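## Task

Carry plate E07 into nest OUT while the two remaining plates finish in the nests they began in; every plate must rest flat within its nest's locators with well A1 at the corner labelled A1, must stay there without the robot holding it, and the grippers must release and withdraw at the end.

## Robot and tools

Robot: two arms, left_arm and right_arm, each with six joints (waist, shoulder, elbow, wrist pitch, wrist yaw, wrist roll) and a parallel gripper. The names are labels only, not image sides. Either arm may be used; the idle one can be parked out of the way. Nest OUT lies between the arms; nests N1, N2, N3 and RD form an arc in front of them, in clockwise order seen from above. A fixed bar-code scanner stands beside RD. Well A1 is at the plate's clipped corner. To identify a plate, lay it flat in RD with A1 at the A1 corner and keep the scanner's view clear; its ID then appears in the results.

Frame: one shared world frame, origin on the tabletop between the arms, +z up, +x outward over the table, left_arm on the +y side. Positions are in metres; orientation is a wxyz quaternion. Reported hand positions can be off, more so at long reach. Arm bases may be tilted; mounting plates and the rear metal frame are fixed obstacles.

Tool execute_actions: argument actions is a list holding one action (an empty list just fetches state and images). An action may have rows, steps and until.
- rows: 1 to 15 rows, each applied for one control step of 1/30 s. Every row is a single list of 14 numbers, each in [-1, 1], covering both arms even if one is still: left_arm waist, shoulder, elbow, wrist pitch, wrist yaw, wrist roll, gripper opening, then the same seven for right_arm.
- Joint numbers are offsets, not poses: each is measured from that arm's joint angles at the start of the action (the last reported angles), not from the prior row. Scale: 1.0 equals 1.264 rad waist, 1.32 shoulder, 1.276 elbow, 1.83 wrist pitch, 1.686 wrist yaw, 2.022 wrist roll. Joint ranges in rad: waist -2.880 to 2.880, shoulder 0.000 to 3.142, elbow 0.000 to 3.019, wrist pitch -1.693 to 1.571, wrist yaw -1.571 to 1.571, wrist roll -2.094 to 2.094. Asking more than 0.019 rad beyond a limit gets the call rejected; true limits can differ by up to 0.019 rad, and an over-asked joint stops at its real limit with a note "joint sent to its limit" (absence of the note proves nothing).
- Gripper opening is absolute: +1 fully open (0.094 m pad gap), -1 closed; full closing needs about 0.2 s.
- steps: integer 1 to 450, at least the number of rows, default 15. After the last row each arm keeps heading to that row's target and the gripper keeps its command, so allow enough steps for big moves.
- until: optional stop condition on the scanner only, e.g. {"scanner": {"code": "m09"}} or a field with [comparison, value] using =, !=, <, <=, >, >= (numbers require a comparison). It ends the action but does not halt motion. Any bad value or unknown name rejects the whole call.

Motion limits: each joint's target is kept within a lead of its measured angle (rad: waist 0.264, shoulder 0.32, elbow 0.276, wrist pitch 0.33, wrist yaw 0.186, wrist roll 0.522), and targets that would carry the gripper over 70 mm from where it is are scaled down. Large moves therefore need several calls; if steps run out, send the remainder next call rather than relying on drift. Moves of a few mm may not register. With zero offsets an arm can sag; counter this by commanding offsets back to the desired angles in the first call of a reply and zeros afterwards, increasing the correction if a joint still lags. Between replies the robot holds the last command.

Gripping: the fingers point along the gripper's +z and close along its y axis; the reported position is between the pads, about 1 cm behind the tips. grip_measured uses the same scale as the opening command (readings can be about 1 mm off per gripper). To hold something, command about 0.03 below grip_measured; less gives a lighter hold. Pads exert roughly 50 to 62 N, less on very thin parts. Occasional external tugs on held parts or pushes on loose ones can happen.

Results: a state line with each arm's end_effector_position and end_effector_quat_wxyz; Joint positions and Joint velocities per arm (rad, rad/s, then pad gap in m, m/s); grip_measured; scanner code (lower-case ID or no_read, never wrong) and reads (count of changes from no_read to an ID); and images from cam_high, cam_low, cam_left_wrist, cam_right_wrist, each 504x504, with calibration (intrinsics K, distortion, T_world_to_cam) given and updated when it changes. Warnings: "joint command not followed" means the clearance check altered or blocked that arm's targets (the arm drops its target and rests; the rest of the row still ran); a note that an arm was pushed too far from its target means both arms dropped their targets; "too close" counts an arm's mount plate and frame half as part of it; MOTOR HOT appears from 85 °C, and at 100 °C an OVER-TEMPERATURE FAULT makes that arm and gripper go limp and fall until cooled, so avoid holding loads for long.

Tool zoom_image: camera (one of the four names) and region [x0, y0, x1, y1] in pixels of that camera's latest image, origin top-left, at most 504 by 504; returns a closer view.

Tool finished_scene: scene, the integer number of the current scene. Call it only once the plates stay correctly placed unaided and the grippers have let go and backed off; it cannot be reversed and reports success. Replying without a tool call ends everything.

Avoid: dropping plates, letting anything leave the table, arms colliding or pressing each other, hard pushes or slams, and stacking a plate onto an occupied nest; use a free nest as a temporary spot when swapping.

Each tool is called after ">>>" by a JSON object that holds its "op" and its "data".

## Session

I'll start by looking at the current state.

>>> {"op": "execute_actions", "data": {"actions": []}}

Scene clock: 0.00 s.
left_arm: end_effector_position=(+0.1613, +0.8057, +0.1638) grip_measured=+1.000 end_effector_quat_wxyz=(+0.102, -0.034, +0.979, +0.171) | right_arm: end_effector_position=(+0.2524, +0.3189, +0.1948) grip_measured=+1.000 end_effector_quat_wxyz=(-0.203, -0.249, +0.930, +0.178)
Joint positions: left_arm=[ 1.409  1.479  1.15  -0.853  0.097  1.23   0.094] | right_arm=[ 1.173  2.109  2.095 -1.629 -0.543  0.45   0.094]
Joint velocities: left_arm=[-0.005 -0.024  0.007  0.002 -0.022 -0.081  0.   ] | right_arm=[-0.015 -0.015 -0.007  0.017 -0.022  0.007  0.   ]
scanner: code=no_read reads=0

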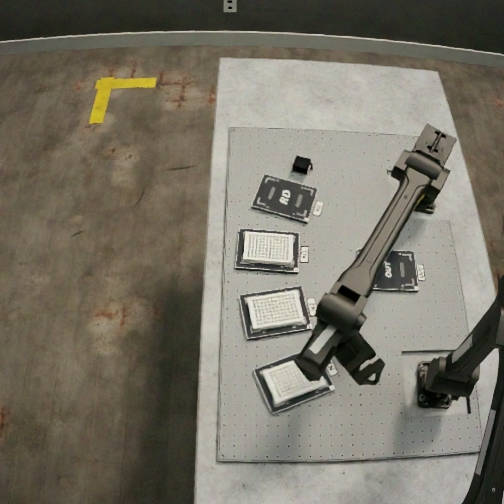

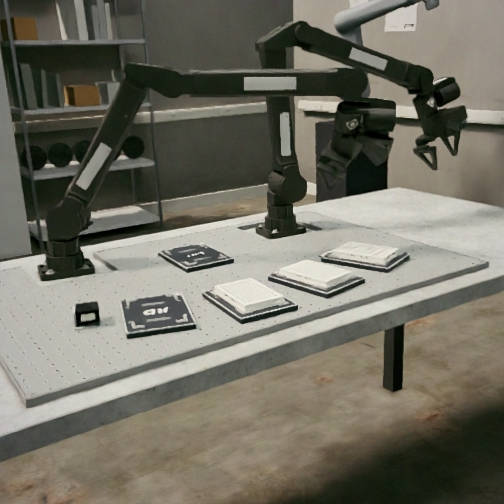

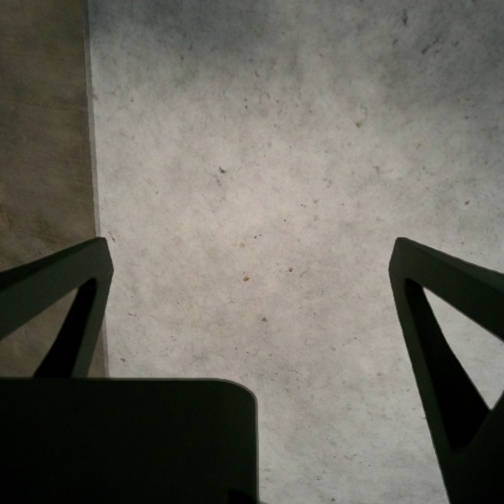

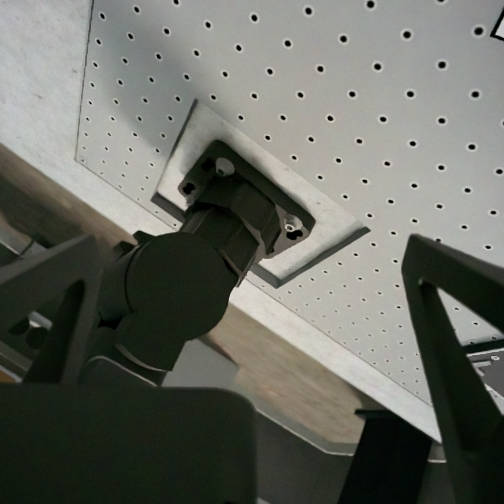

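>>> {"op": "zoom_image", "data": {"camera": "cam_high", "region": [200, 130, 480, 430]}}

>>> {"op": "zoom_image", "data": {"camera": "cam_low", "region": [0, 200, 504, 420]}}

Region (200, 130, 480, 430) of cam_high's 504x504 image, scaled by 1.680, with more detail than that image has; it fills the left 470 columns of this view, and the rest is white.

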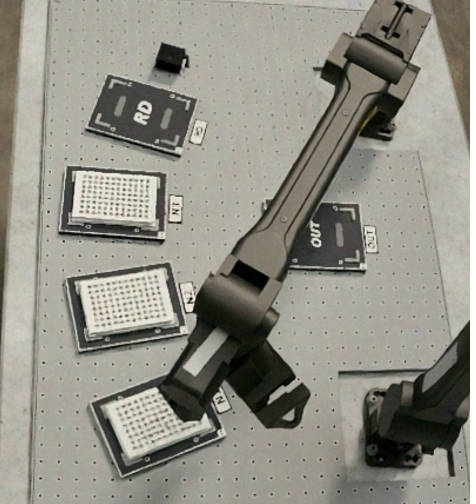

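Region (0, 200, 504, 420) of cam_low's 504x504 image, scaled by 1.000; it fills the top 220 rows of this view, and the rest is white.

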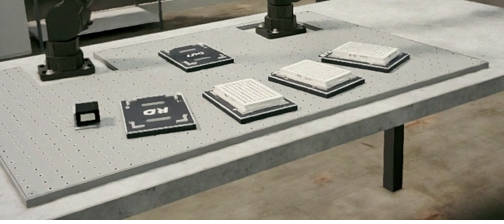

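>>> {"op": "zoom_image", "data": {"camera": "cam_high", "region": [220, 140, 340, 290]}}

>>> {"op": "zoom_image", "data": {"camera": "cam_high", "region": [220, 270, 360, 430]}}

>>> {"op": "zoom_image", "data": {"camera": "cam_high", "region": [340, 220, 460, 320]}}

Region (220, 140, 340, 290) of cam_high's 504x504 image, scaled by 3.360, with more detail than that image has; it fills the left 403 columns of this view, and the rest is white.

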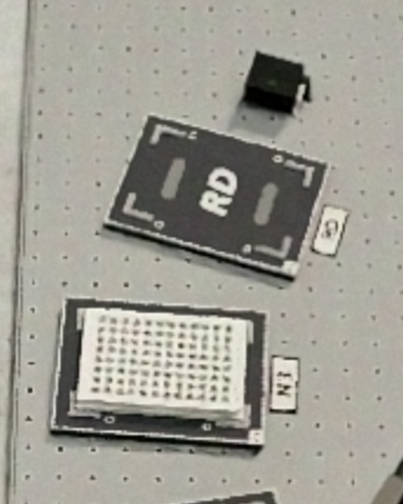

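Region (220, 270, 360, 430) of cam_high's 504x504 image, scaled by 3.150, with more detail than that image has; it fills the left 441 columns of this view, and the rest is white.

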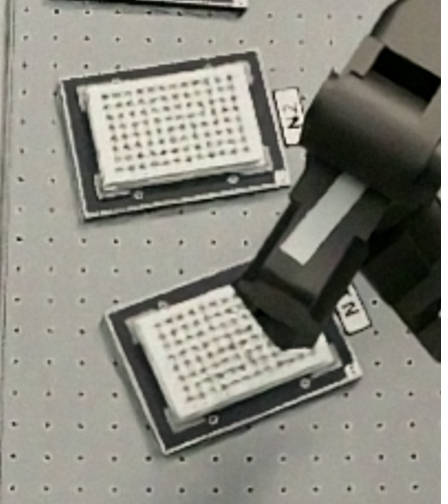

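Region (340, 220, 460, 320) of cam_high's 504x504 image, scaled by 4.200, with more detail than that image has.

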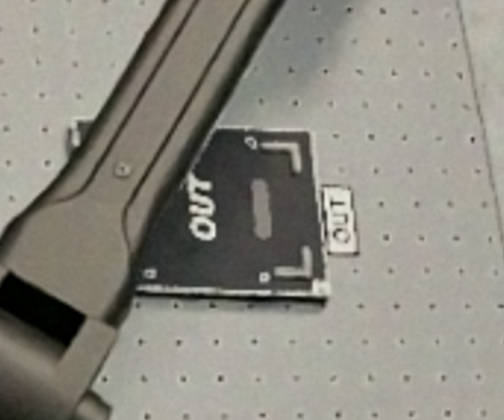

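>>> {"op": "zoom_image", "data": {"camera": "cam_low", "region": [0, 0, 504, 300]}}

>>> {"op": "zoom_image", "data": {"camera": "cam_low", "region": [0, 170, 140, 310]}}

>>> {"op": "zoom_image", "data": {"camera": "cam_low", "region": [220, 150, 360, 260]}}

Region (0, 0, 504, 300) of cam_low's 504x504 image, scaled by 1.000; it fills the top 300 rows of this view, and the rest is white.

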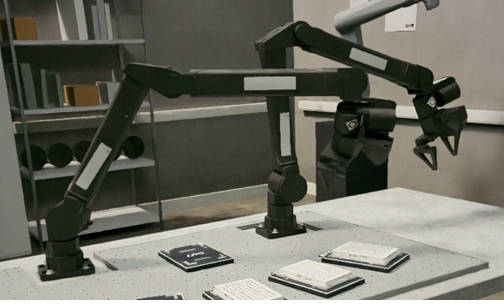

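Region (0, 170, 140, 310) of cam_low's 504x504 image, scaled by 3.600, with more detail than that image has.

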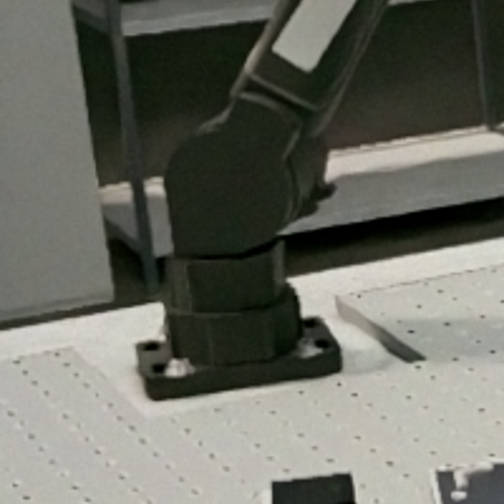

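Region (220, 150, 360, 260) of cam_low's 504x504 image, scaled by 3.600, with more detail than that image has; it fills the top 396 rows of this view, and the rest is white.

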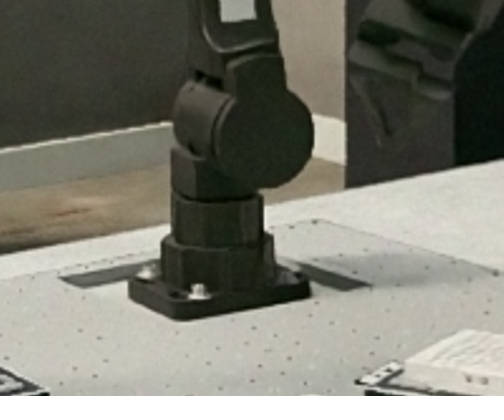

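>>> {"op": "zoom_image", "data": {"camera": "cam_low", "region": [190, 230, 420, 330]}}

>>> {"op": "zoom_image", "data": {"camera": "cam_low", "region": [60, 280, 220, 350]}}

Region (190, 230, 420, 330) of cam_low's 504x504 image, scaled by 2.191, with more detail than that image has; it fills the top 219 rows of this view, and the rest is white.

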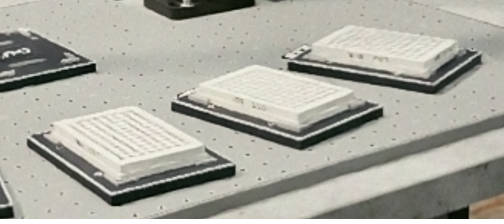

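Region (60, 280, 220, 350) of cam_low's 504x504 image, scaled by 3.150, with more detail than that image has; it fills the top 220 rows of this view, and the rest is white.

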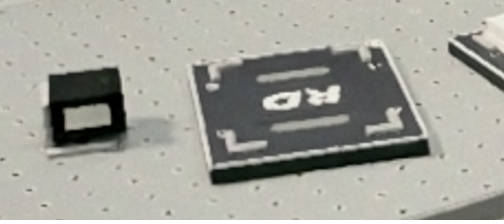

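>>> {"op": "zoom_image", "data": {"camera": "cam_low", "region": [200, 265, 300, 325]}}

>>> {"op": "zoom_image", "data": {"camera": "cam_low", "region": [265, 250, 365, 300]}}

>>> {"op": "zoom_image", "data": {"camera": "cam_low", "region": [315, 235, 415, 280]}}

Region (200, 265, 300, 325) of cam_low's 504x504 image, scaled by 5.040, with more detail than that image has; it fills the top 302 rows of this view, and the rest is white.

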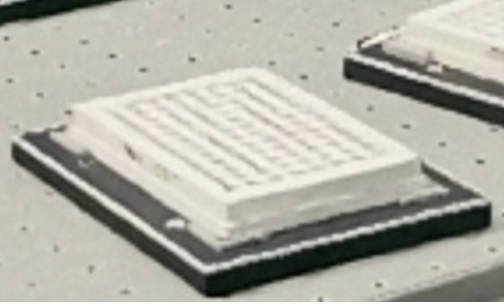

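Region (265, 250, 365, 300) of cam_low's 504x504 image, scaled by 5.040, with more detail than that image has.

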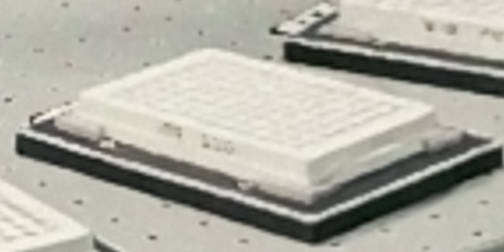

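Region (315, 235, 415, 280) of cam_low's 504x504 image, scaled by 5.040, with more detail than that image has; it fills the top 227 rows of this view, and the rest is white.

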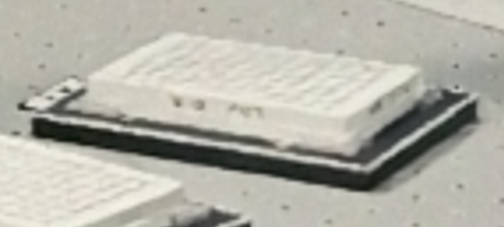

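>>> {"op": "zoom_image", "data": {"camera": "cam_low", "region": [290, 268, 320, 286]}}

>>> {"op": "zoom_image", "data": {"camera": "cam_low", "region": [342, 248, 402, 266]}}

>>> {"op": "zoom_image", "data": {"camera": "cam_low", "region": [218, 288, 248, 306]}}

Region (290, 268, 320, 286) of cam_low's 504x504 image, scaled by 16.800, with more detail than that image has; it fills the top 302 rows of this view, and the rest is white.

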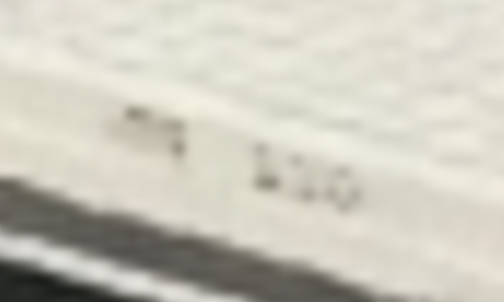

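Region (342, 248, 402, 266) of cam_low's 504x504 image, scaled by 8.400, with more detail than that image has; it fills the top 151 rows of this view, and the rest is white.

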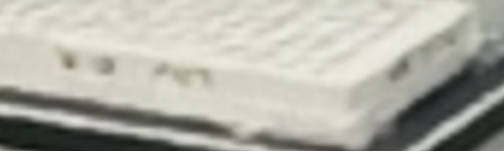

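Region (218, 288, 248, 306) of cam_low's 504x504 image, scaled by 16.800, with more detail than that image has; it fills the top 302 rows of this view, and the rest is white.

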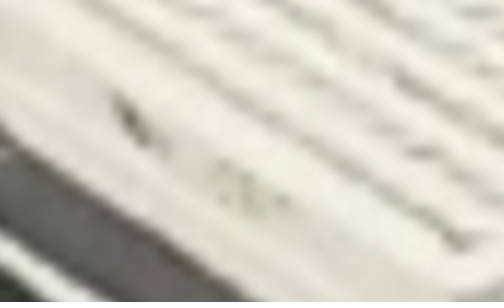

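>>> {"op": "execute_actions", "data": {"actions": [{"rows": [[-0.633,-0.102,0.084,-0.344,-0.058,-0.05,1, -0.441,-0.323,-0.524,0.171,0.322,0.02,1]], "steps": 60}]}}

Scene clock: 122.00 s.
left_arm: end_effector_position=(+0.3408, +0.5015, +0.2112) grip_measured=+1.000 end_effector_quat_wxyz=(-0.016, +0.308, +0.951, -0.018) | right_arm: end_effector_position=(+0.4280, -0.0559, +0.1574) grip_measured=+1.000 end_effector_quat_wxyz=(-0.005, +0.022, +1.000, -0.003)
Joint positions: left_arm=[ 0.61   1.354  1.201 -1.466 -0.     1.145  0.094] | right_arm=[ 0.616  1.68   1.425 -1.328  0.001  0.481  0.094]
Joint velocities: left_arm=[-0.015 -0.005  0.007 -0.012  0.007 -0.022  0.   ] | right_arm=[-0.015 -0.005 -0.017 -0.007  0.037 -0.007  0.   ]
scanner: code=no_read reads=0
camera_calibration (this result's frames):
cam_left_wrist: T_world_to_cam=[[-0.574073, -0.817721, 0.0421127, 0.596971], [-0.638617, 0.479338, 0.602, -0.143326], [-0.512454, 0.318698, -0.797385, 0.305569], [0, 0, 0, 1]] pos_world=[0.407765, 0.459473, 0.304798]
cam_right_wrist: T_world_to_cam=[[-0.0482434, -0.998654, 0.019068, -0.0396239], [-0.806478, 0.0502083, 0.589129, 0.265813], [-0.589293, 0.0130437, -0.807814, 0.500514], [0, 0, 0, 1]] pos_world=[0.50741, -0.0594452, 0.248479]

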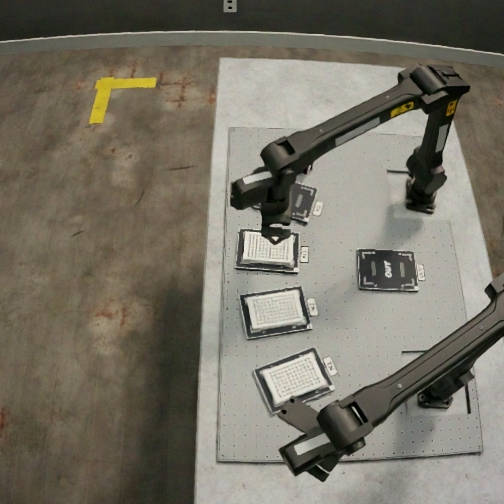

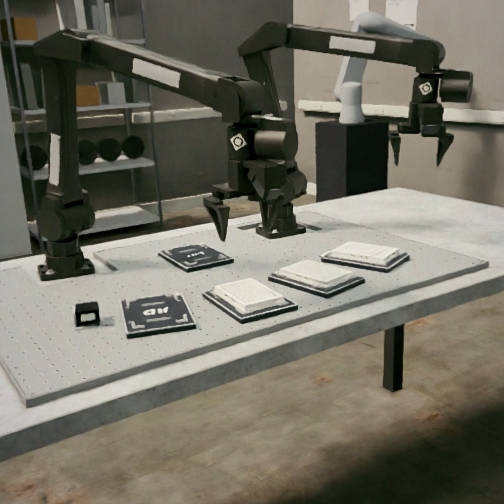

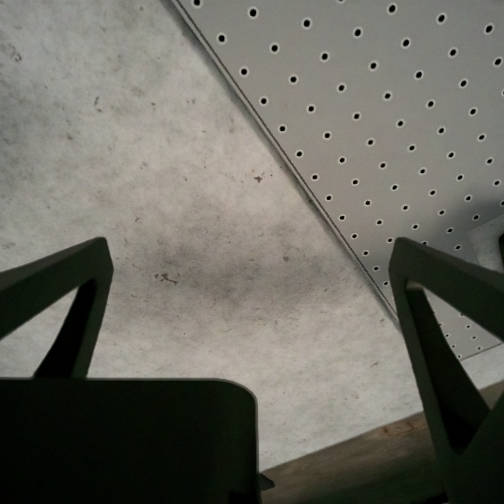

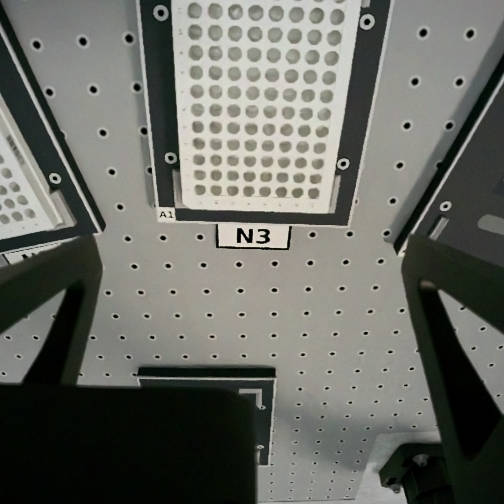

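>>> {"op": "zoom_image", "data": {"camera": "cam_right_wrist", "region": [130, 130, 390, 260]}}

>>> {"op": "zoom_image", "data": {"camera": "cam_right_wrist", "region": [0, 60, 160, 260]}}

Region (130, 130, 390, 260) of cam_right_wrist's 504x504 image, scaled by 1.938, with more detail than that image has.

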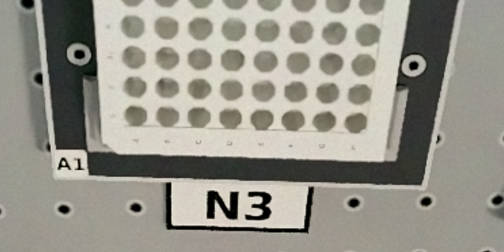

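Region (0, 60, 160, 260) of cam_right_wrist's 504x504 image, scaled by 2.520, with more detail than that image has; it fills the left 403 columns of this view, and the rest is white.

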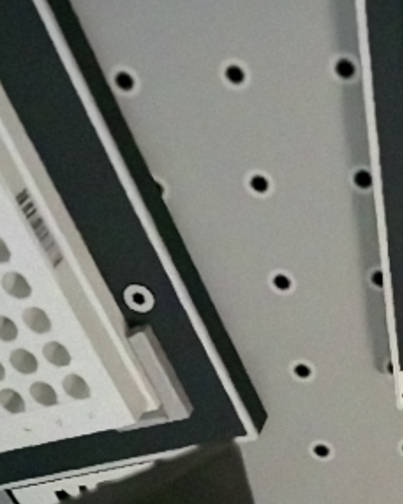

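>>> {"op": "zoom_image", "data": {"camera": "cam_right_wrist", "region": [0, 125, 40, 175]}}

Region (0, 125, 40, 175) of cam_right_wrist's 504x504 image, scaled by 10.080, with more detail than that image has; it fills the left 403 columns of this view, and the rest is white.

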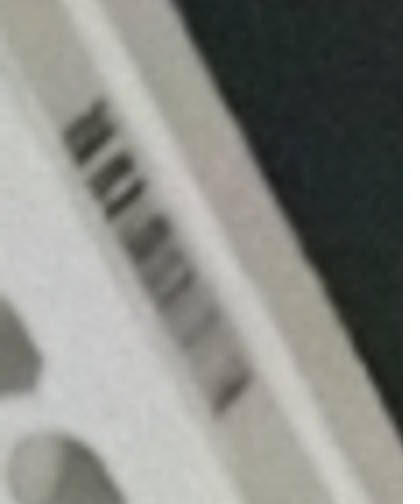

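>>> {"op": "zoom_image", "data": {"camera": "cam_high", "region": [370, 150, 490, 250]}}

>>> {"op": "zoom_image", "data": {"camera": "cam_high", "region": [380, 330, 500, 430]}}

Region (370, 150, 490, 250) of cam_high's 504x504 image, scaled by 4.200, with more detail than that image has.

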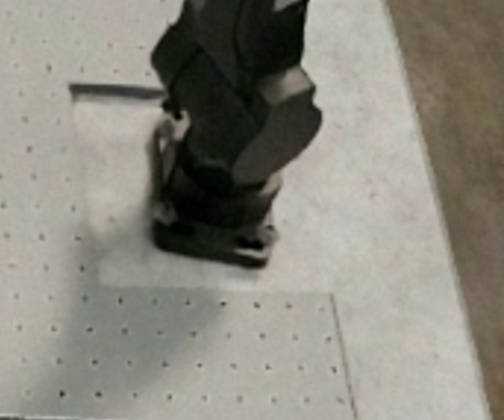

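Region (380, 330, 500, 430) of cam_high's 504x504 image, scaled by 4.200, with more detail than that image has.

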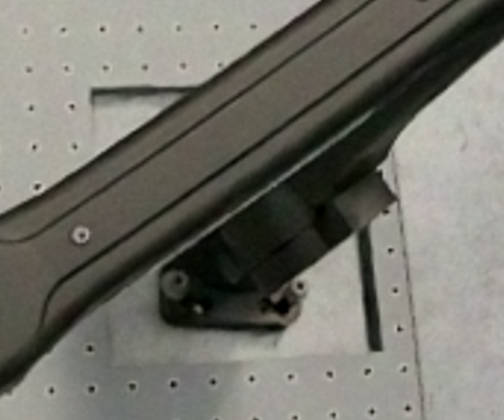

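>>> {"op": "execute_actions", "data": {"actions": [{"rows": [[0,0,0,0.328,0,0,1, -0.023,0.042,-0.097,0.104,0,-0.01,1]], "steps": 30}]}}

Scene clock: 243.00 s.
left_arm: end_effector_position=(+0.4550, +0.5668, +0.2355) grip_measured=+1.000 end_effector_quat_wxyz=(+0.169, +0.298, +0.921, +0.186) | right_arm: end_effector_position=(+0.4291, -0.0668, +0.0876) grip_measured=+1.000 end_effector_quat_wxyz=(-0.005, +0.027, +1.000, -0.003)
Joint positions: left_arm=[ 0.61   1.357  1.187 -0.892 -0.     1.145  0.094] | right_arm=[ 0.595  1.732  1.299 -1.149  0.001  0.47   0.094]
Joint velocities: left_arm=[-0.024 -0.005 -0.007 -0.007  0.022  0.022  0.   ] | right_arm=[-0.015  0.005 -0.012 -0.017  0.007 -0.007  0.   ]
scanner: code=no_read reads=0
camera_calibration (this result's frames):
cam_left_wrist: T_world_to_cam=[[-0.474908, -0.761004, -0.441967, 0.751607], [-0.873229, 0.345154, 0.344007, 0.127235], [-0.109244, 0.54931, -0.828447, 0.0557506], [0, 0, 0, 1]] pos_world=[0.47414, 0.497436, 0.334602]
cam_right_wrist: T_world_to_cam=[[-0.0581651, -0.998137, 0.0184296, -0.044801], [-0.806521, 0.0578625, 0.588367, 0.308992], [-0.588338, 0.0193586, -0.808384, 0.444929], [0, 0, 0, 1]] pos_world=[0.508371, -0.0712098, 0.178698]

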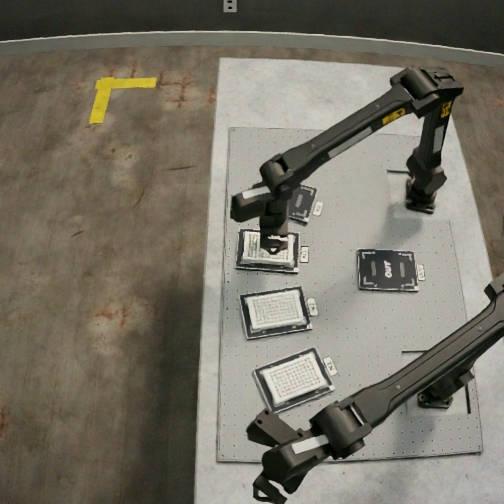

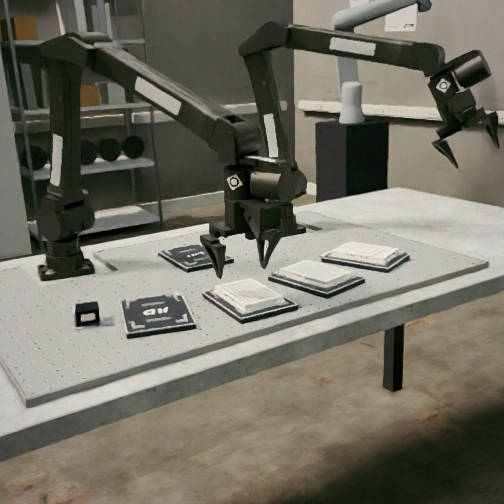

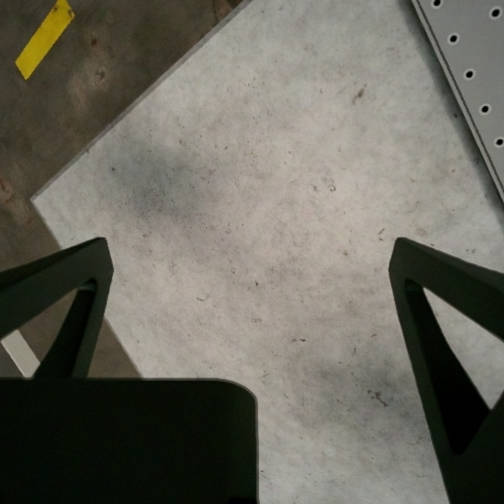

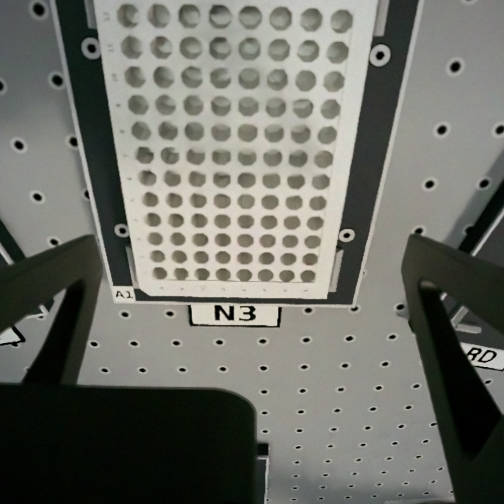

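>>> {"op": "zoom_image", "data": {"camera": "cam_right_wrist", "region": [60, 0, 420, 330]}}

Region (60, 0, 420, 330) of cam_right_wrist's 504x504 image, scaled by 1.400, with more detail than that image has; it fills the top 462 rows of this view, and the rest is white.

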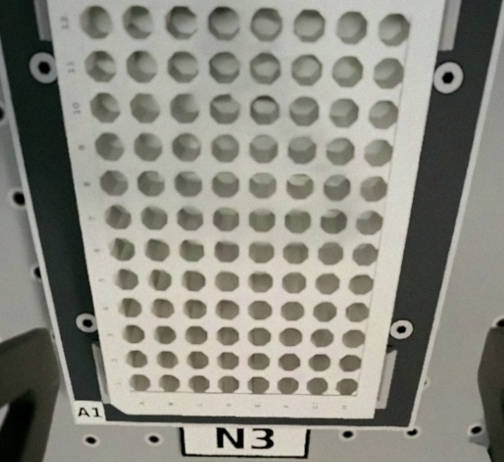

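>>> {"op": "execute_actions", "data": {"actions": [{"rows": [[0,0,0.39,0,0,0,1, 0,0.045,0.026,0.036,0,0.013,1]], "steps": 24}]}}

Scene clock: 363.80 s.
left_arm: end_effector_position=(+0.5182, +0.6030, +0.4774) grip_measured=+1.000 end_effector_quat_wxyz=(+0.309, +0.273, +0.845, +0.340) | right_arm: end_effector_position=(+0.4400, -0.0620, +0.0705) grip_measured=+1.000 end_effector_quat_wxyz=(+0.003, +0.035, +0.999, +0.001)
Joint positions: left_arm=[ 0.61   1.359  1.636 -0.892 -0.     1.145  0.094] | right_arm=[ 0.595  1.769  1.301 -1.096  0.001  0.487  0.094]
Joint velocities: left_arm=[ 0.005 -0.103  0.012 -0.002  0.022  0.051  0.   ] | right_arm=[-0.015  0.005 -0.017  0.002 -0.066  0.022  0.   ]
scanner: code=no_read reads=0
camera_calibration (this result's frames):
cam_left_wrist: T_world_to_cam=[[-0.24163, -0.627583, -0.740104, 0.85708], [-0.952279, 0.299941, 0.0565615, 0.29221], [0.186491, 0.718453, -0.670109, -0.0876295], [0, 0, 0, 1]] pos_world=[0.501704, 0.513201, 0.55908]
cam_right_wrist: T_world_to_cam=[[-0.0751456, -0.997121, 0.0101222, -0.0309181], [-0.815025, 0.0672646, 0.575508, 0.332773], [-0.574532, 0.034997, -0.817733, 0.433011], [0, 0, 0, 1]] pos_world=[0.517674, -0.068367, 0.162887]

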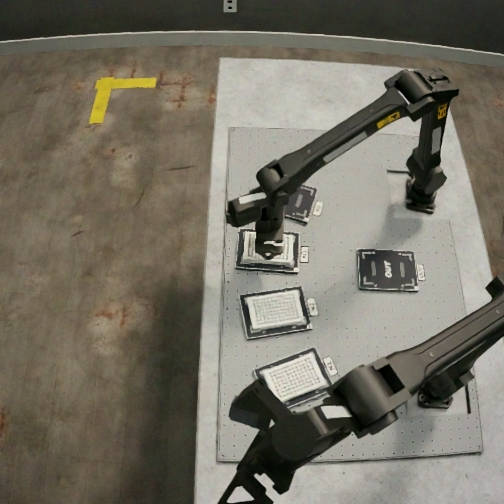

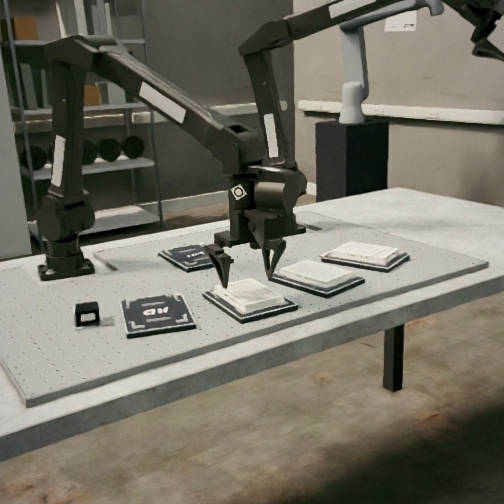

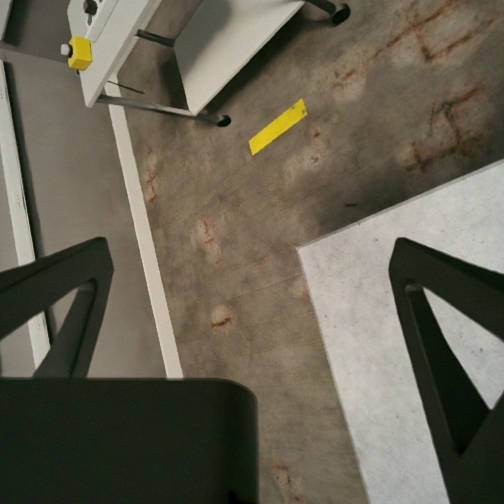

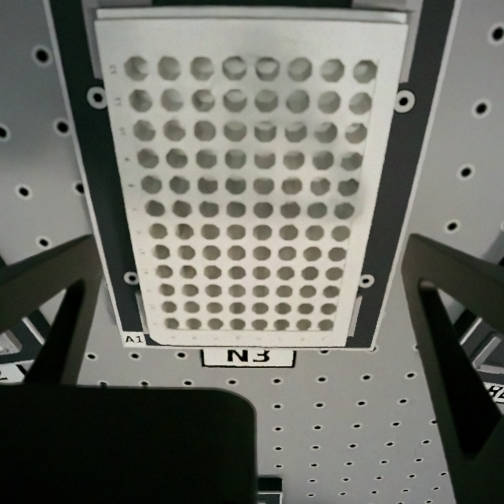

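>>> {"op": "zoom_image", "data": {"camera": "cam_right_wrist", "region": [60, 0, 440, 360]}}

>>> {"op": "zoom_image", "data": {"camera": "cam_low", "region": [180, 220, 320, 330]}}

Region (60, 0, 440, 360) of cam_right_wrist's 504x504 image, scaled by 1.326, with more detail than that image has; it fills the top 477 rows of this view, and the rest is white.

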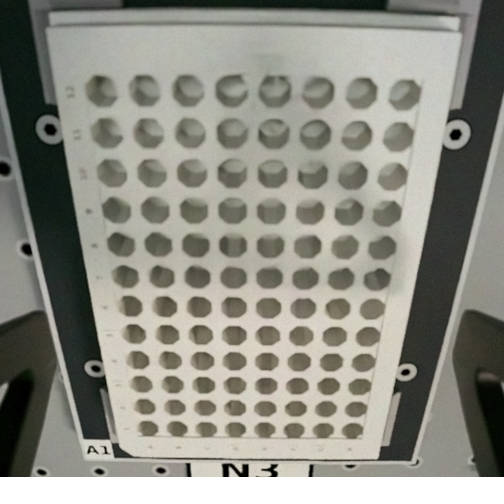

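Region (180, 220, 320, 330) of cam_low's 504x504 image, scaled by 3.600, with more detail than that image has; it fills the top 396 rows of this view, and the rest is white.

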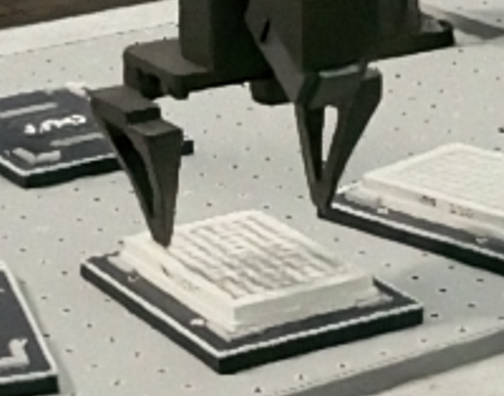

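>>> {"op": "execute_actions", "data": {"actions": [{"rows": [[0,0,0,0,0,0,1, 0,0.044,-0.013,0.038,0,0,1]], "steps": 30}]}}

Scene clock: 416.90 s.
left_arm: end_effector_position=(+0.5174, +0.6026, +0.4789) grip_measured=+1.000 end_effector_quat_wxyz=(+0.310, +0.273, +0.844, +0.341) | right_arm: end_effector_position=(+0.4462, -0.0593, +0.0499) grip_measured=+1.000 end_effector_quat_wxyz=(+0.008, +0.035, +0.999, +0.004)
Joint positions: left_arm=[ 0.61   1.356  1.636 -0.892 -0.     1.145  0.094] | right_arm=[ 0.595  1.803  1.29  -1.039  0.001  0.487  0.094]
Joint velocities: left_arm=[-0.005 -0.015 -0.012 -0.002 -0.066  0.081  0.   ] | right_arm=[-0.005 -0.015 -0.007  0.022 -0.022 -0.007  0.   ]
scanner: code=no_read reads=0
camera_calibration (this result's frames):
cam_left_wrist: T_world_to_cam=[[-0.239913, -0.626601, -0.741494, 0.856877], [-0.952408, 0.299868, 0.0547516, 0.292475], [0.188043, 0.719341, -0.668722, -0.0881581], [0, 0, 0, 1]] pos_world=[0.500709, 0.512632, 0.560402]
cam_right_wrist: T_world_to_cam=[[-0.0756019, -0.997126, 0.00489123, -0.0270556], [-0.820781, 0.0650153, 0.567532, 0.35233], [-0.566219, 0.0388918, -0.823337, 0.416391], [0, 0, 0, 1]] pos_world=[0.522909, -0.0660789, 0.143004]

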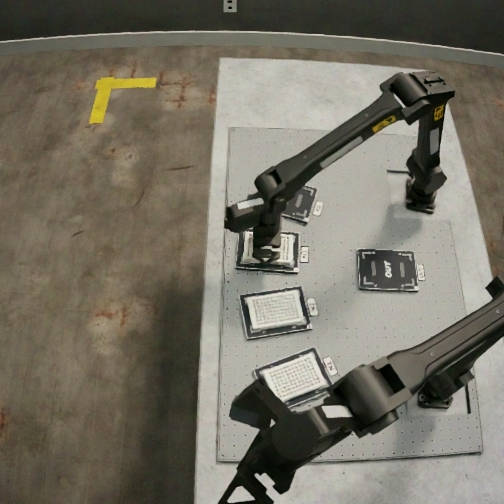

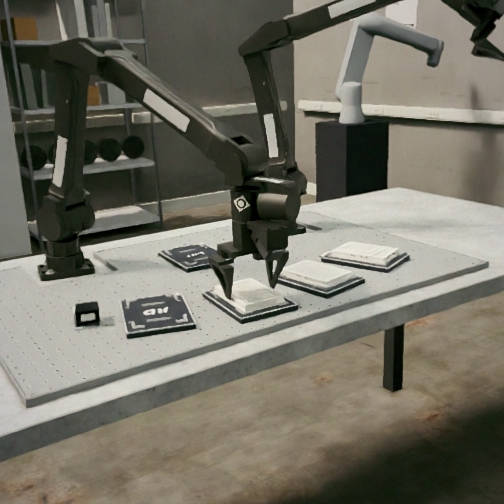

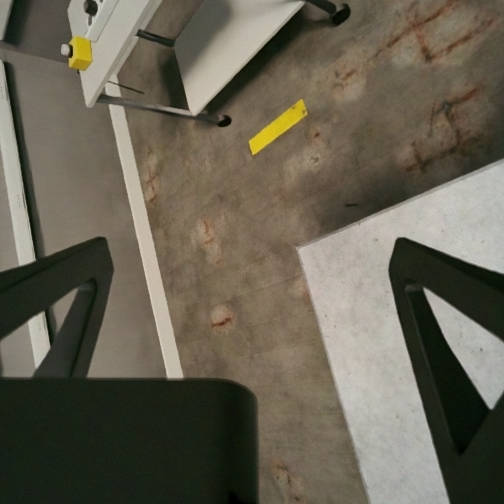

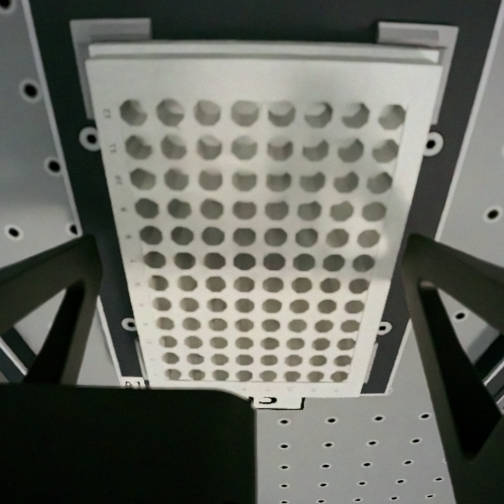

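>>> {"op": "zoom_image", "data": {"camera": "cam_right_wrist", "region": [50, 0, 470, 400]}}

>>> {"op": "zoom_image", "data": {"camera": "cam_low", "region": [190, 250, 310, 330]}}

Region (50, 0, 470, 400) of cam_right_wrist's 504x504 image, scaled by 1.200, with more detail than that image has; it fills the top 480 rows of this view, and the rest is white.

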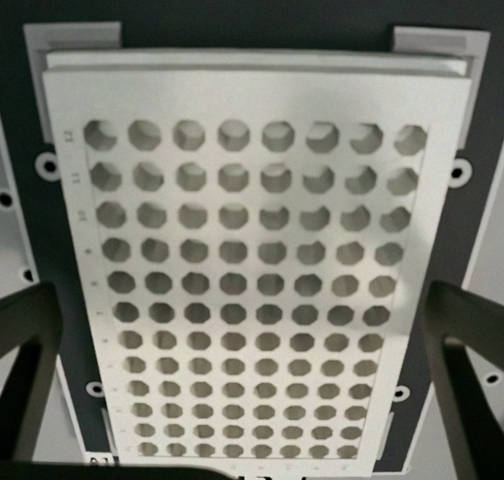

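Region (190, 250, 310, 330) of cam_low's 504x504 image, scaled by 4.200, with more detail than that image has.

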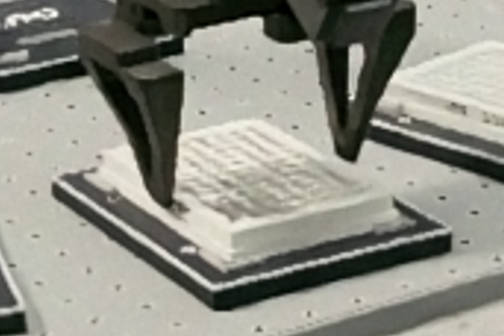

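>>> {"op": "execute_actions", "data": {"actions": [{"rows": [[0,0,0,0,0,0,1, 0,0.032,-0.014,0.013,0,0,1]], "steps": 24}]}}

Scene clock: 463.33 s.
left_arm: end_effector_position=(+0.5174, +0.6026, +0.4789) grip_measured=+1.000 end_effector_quat_wxyz=(+0.310, +0.273, +0.844, +0.341) | right_arm: end_effector_position=(+0.4434, -0.0605, +0.0396) grip_measured=+1.000 end_effector_quat_wxyz=(+0.002, +0.035, +0.999, +0.001)
Joint positions: left_arm=[ 0.61   1.356  1.636 -0.892 -0.     1.145  0.094] | right_arm=[ 0.595  1.817  1.279 -1.028  0.001  0.487  0.094]
Joint velocities: left_arm=[ 0.005 -0.005 -0.002  0.002  0.051 -0.022  0.   ] | right_arm=[-0.015  0.005 -0.022 -0.022  0.022 -0.095  0.   ]
scanner: code=no_read reads=0
camera_calibration (this result's frames):
cam_left_wrist: T_world_to_cam=[[-0.239913, -0.626601, -0.741494, 0.856877], [-0.952408, 0.299868, 0.0547516, 0.292475], [0.188043, 0.719341, -0.668722, -0.0881581], [0, 0, 0, 1]] pos_world=[0.500709, 0.512632, 0.560402]
cam_right_wrist: T_world_to_cam=[[-0.0755075, -0.997084, 0.0110211, -0.0287239], [-0.813994, 0.0680188, 0.576877, 0.352744], [-0.575945, 0.0345875, -0.816756, 0.410225], [0, 0, 0, 1]] pos_world=[0.52123, -0.066822, 0.131881]

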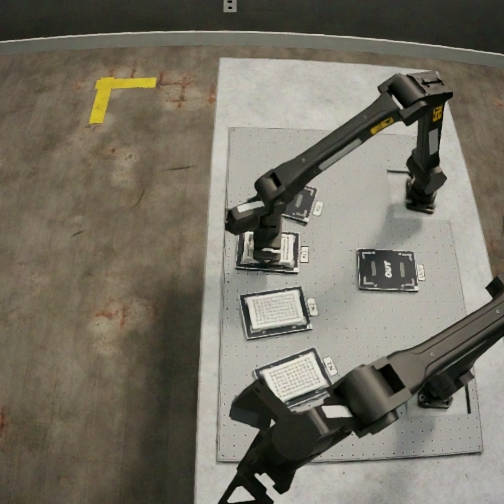

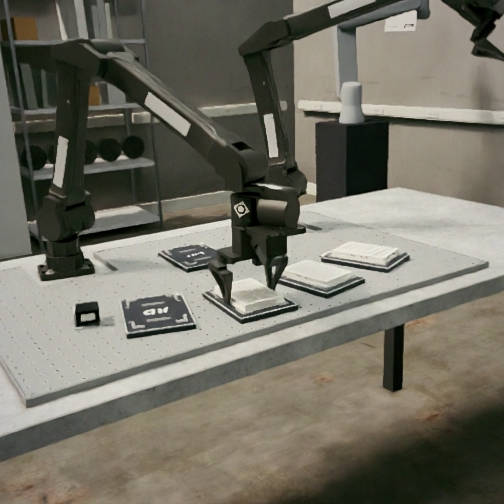

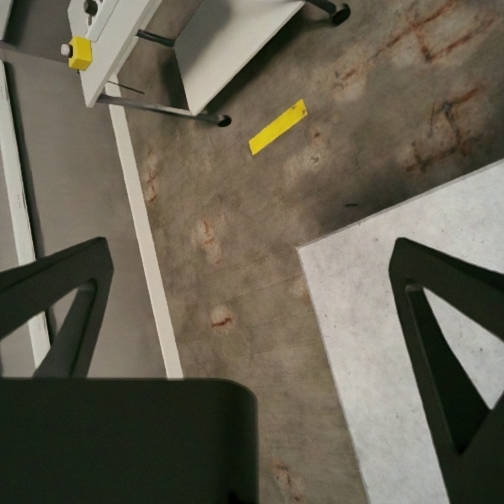

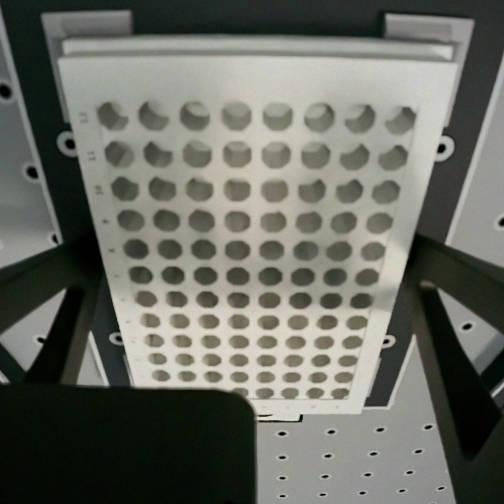

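>>> {"op": "execute_actions", "data": {"actions": []}}

Scene clock: 498.07 s.
left_arm: end_effector_position=(+0.5174, +0.6026, +0.4789) grip_measured=+1.000 end_effector_quat_wxyz=(+0.310, +0.273, +0.844, +0.341) | right_arm: end_effector_position=(+0.4434, -0.0605, +0.0396) grip_measured=+1.000 end_effector_quat_wxyz=(+0.002, +0.035, +0.999, +0.001)
Joint positions: left_arm=[ 0.61   1.356  1.636 -0.892 -0.     1.145  0.094] | right_arm=[ 0.595  1.817  1.279 -1.028  0.001  0.487  0.094]
Joint velocities: left_arm=[-0.005 -0.005 -0.017  0.012  0.051 -0.007  0.   ] | right_arm=[-0.015 -0.005 -0.022  0.007  0.095 -0.037  0.   ]
scanner: code=no_read reads=0
camera_calibration (this result's frames):
cam_left_wrist: T_world_to_cam=[[-0.239913, -0.626601, -0.741494, 0.856877], [-0.952408, 0.299868, 0.0547516, 0.292475], [0.188043, 0.719341, -0.668722, -0.0881581], [0, 0, 0, 1]] pos_world=[0.500709, 0.512632, 0.560402]
cam_right_wrist: T_world_to_cam=[[-0.0755075, -0.997084, 0.0110211, -0.0287239], [-0.813994, 0.0680188, 0.576877, 0.352744], [-0.575945, 0.0345875, -0.816756, 0.410225], [0, 0, 0, 1]] pos_world=[0.52123, -0.066822, 0.131881]

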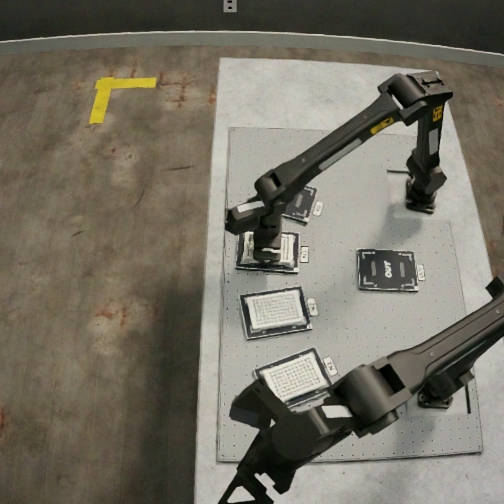

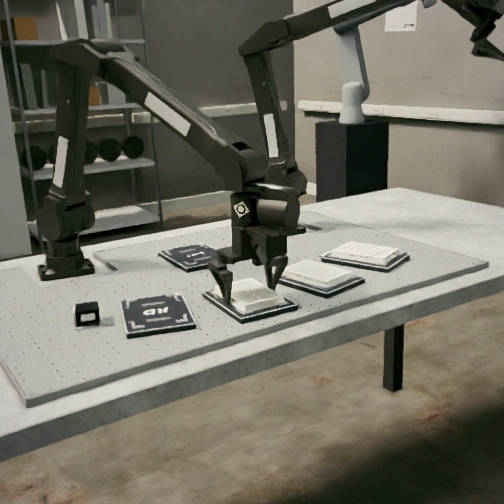

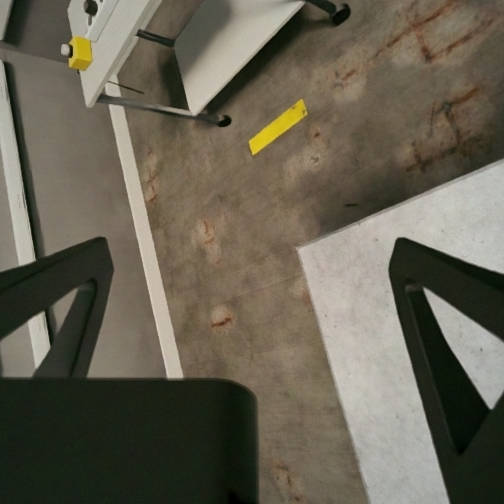

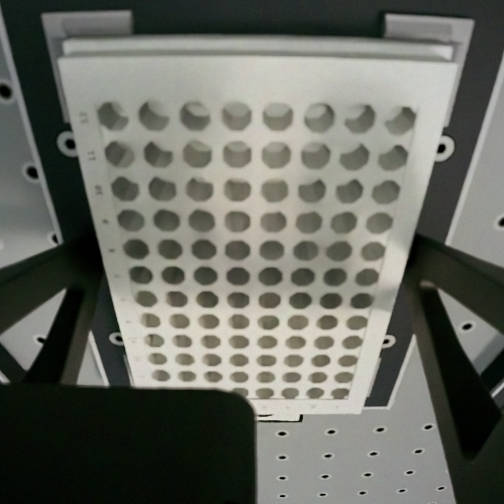

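>>> {"op": "zoom_image", "data": {"camera": "cam_low", "region": [180, 230, 320, 340]}}

Region (180, 230, 320, 340) of cam_low's 504x504 image, scaled by 3.600, with more detail than that image has; it fills the top 396 rows of this view, and the rest is white.

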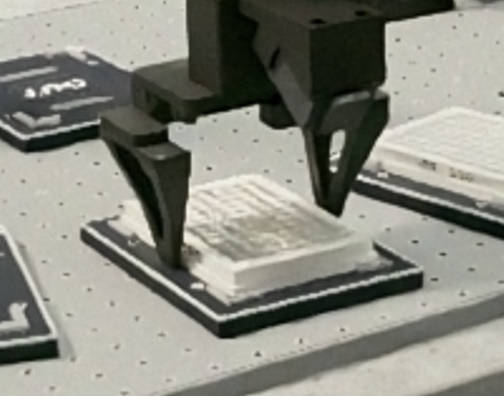

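>>> {"op": "execute_actions", "data": {"actions": [{"rows": [[0,0,0,0,0,0,1, 0,0,0,0,0,0,0.9],[0,0,0,0,0,0,1, 0,0,0,0,0,0,0.86],[0,0,0,0,0,0,1, 0,0,0,0,0,0,0.82],[0,0,0,0,0,0,1, 0,0,0,0,0,0,0.78],[0,0,0,0,0,0,1, 0,0,0,0,0,0,0.74]], "steps": 14}]}}

Scene clock: 516.73 s.
left_arm: end_effector_position=(+0.5174, +0.6026, +0.4789) grip_measured=+1.000 end_effector_quat_wxyz=(+0.310, +0.273, +0.844, +0.341) | right_arm: end_effector_position=(+0.4435, -0.0607, +0.0396) grip_measured=+0.775 end_effector_quat_wxyz=(+0.003, +0.035, +0.999, +0.000)
Joint positions: left_arm=[ 0.61   1.356  1.636 -0.892 -0.     1.145  0.094] | right_arm=[ 0.595  1.817  1.279 -1.028  0.002  0.487  0.083]
Joint velocities: left_arm=[ 0.005  0.005  0.002  0.002  0.007 -0.066  0.   ] | right_arm=[ 0.005  0.005 -0.002 -0.007 -0.037 -0.095 -0.   ]
scanner: code=no_read reads=0
camera_calibration (this result's frames):
cam_left_wrist: T_world_to_cam=[[-0.239913, -0.626601, -0.741494, 0.856877], [-0.952408, 0.299868, 0.0547516, 0.292475], [0.188043, 0.719341, -0.668722, -0.0881581], [0, 0, 0, 1]] pos_world=[0.500709, 0.512632, 0.560402]
cam_right_wrist: T_world_to_cam=[[-0.0755187, -0.997072, 0.0120296, -0.0289315], [-0.81426, 0.0686271, 0.576429, 0.352994], [-0.575567, 0.0337359, -0.817059, 0.41007], [0, 0, 0, 1]] pos_world=[0.521267, -0.0669058, 0.131923]

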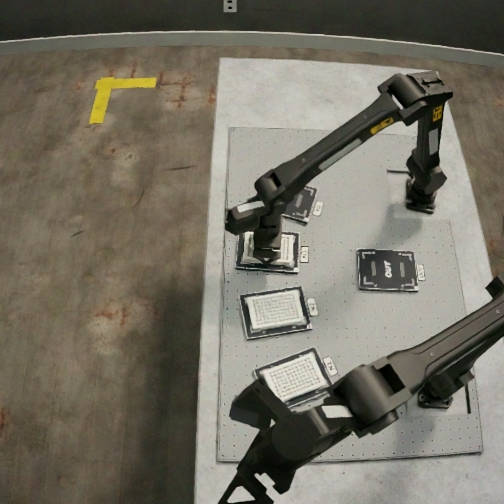

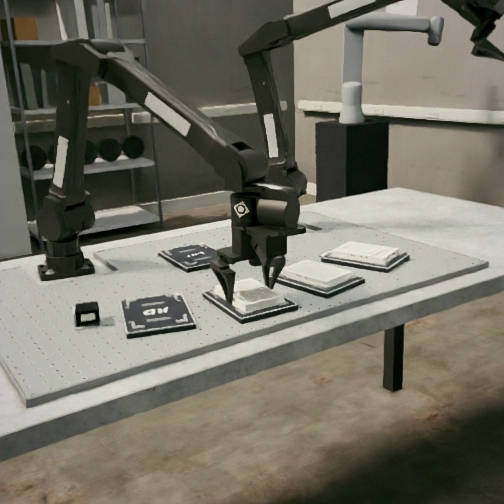

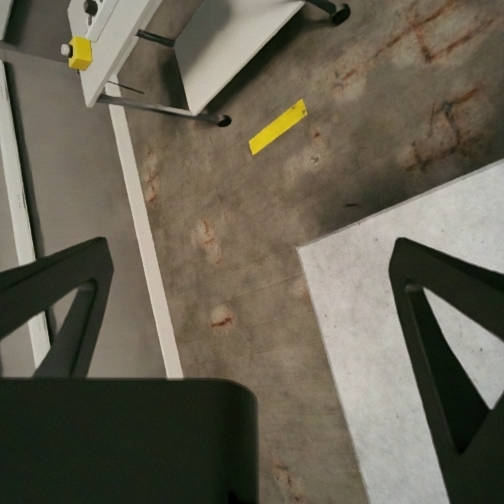

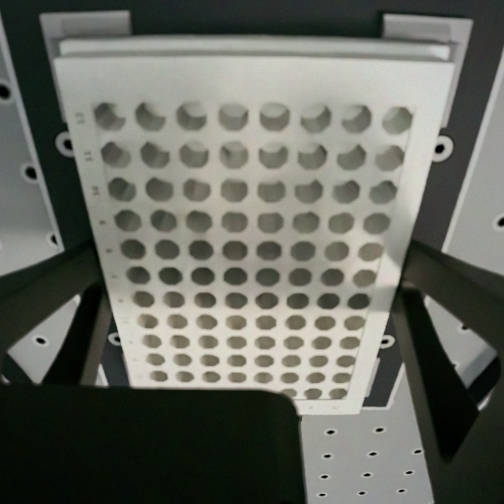

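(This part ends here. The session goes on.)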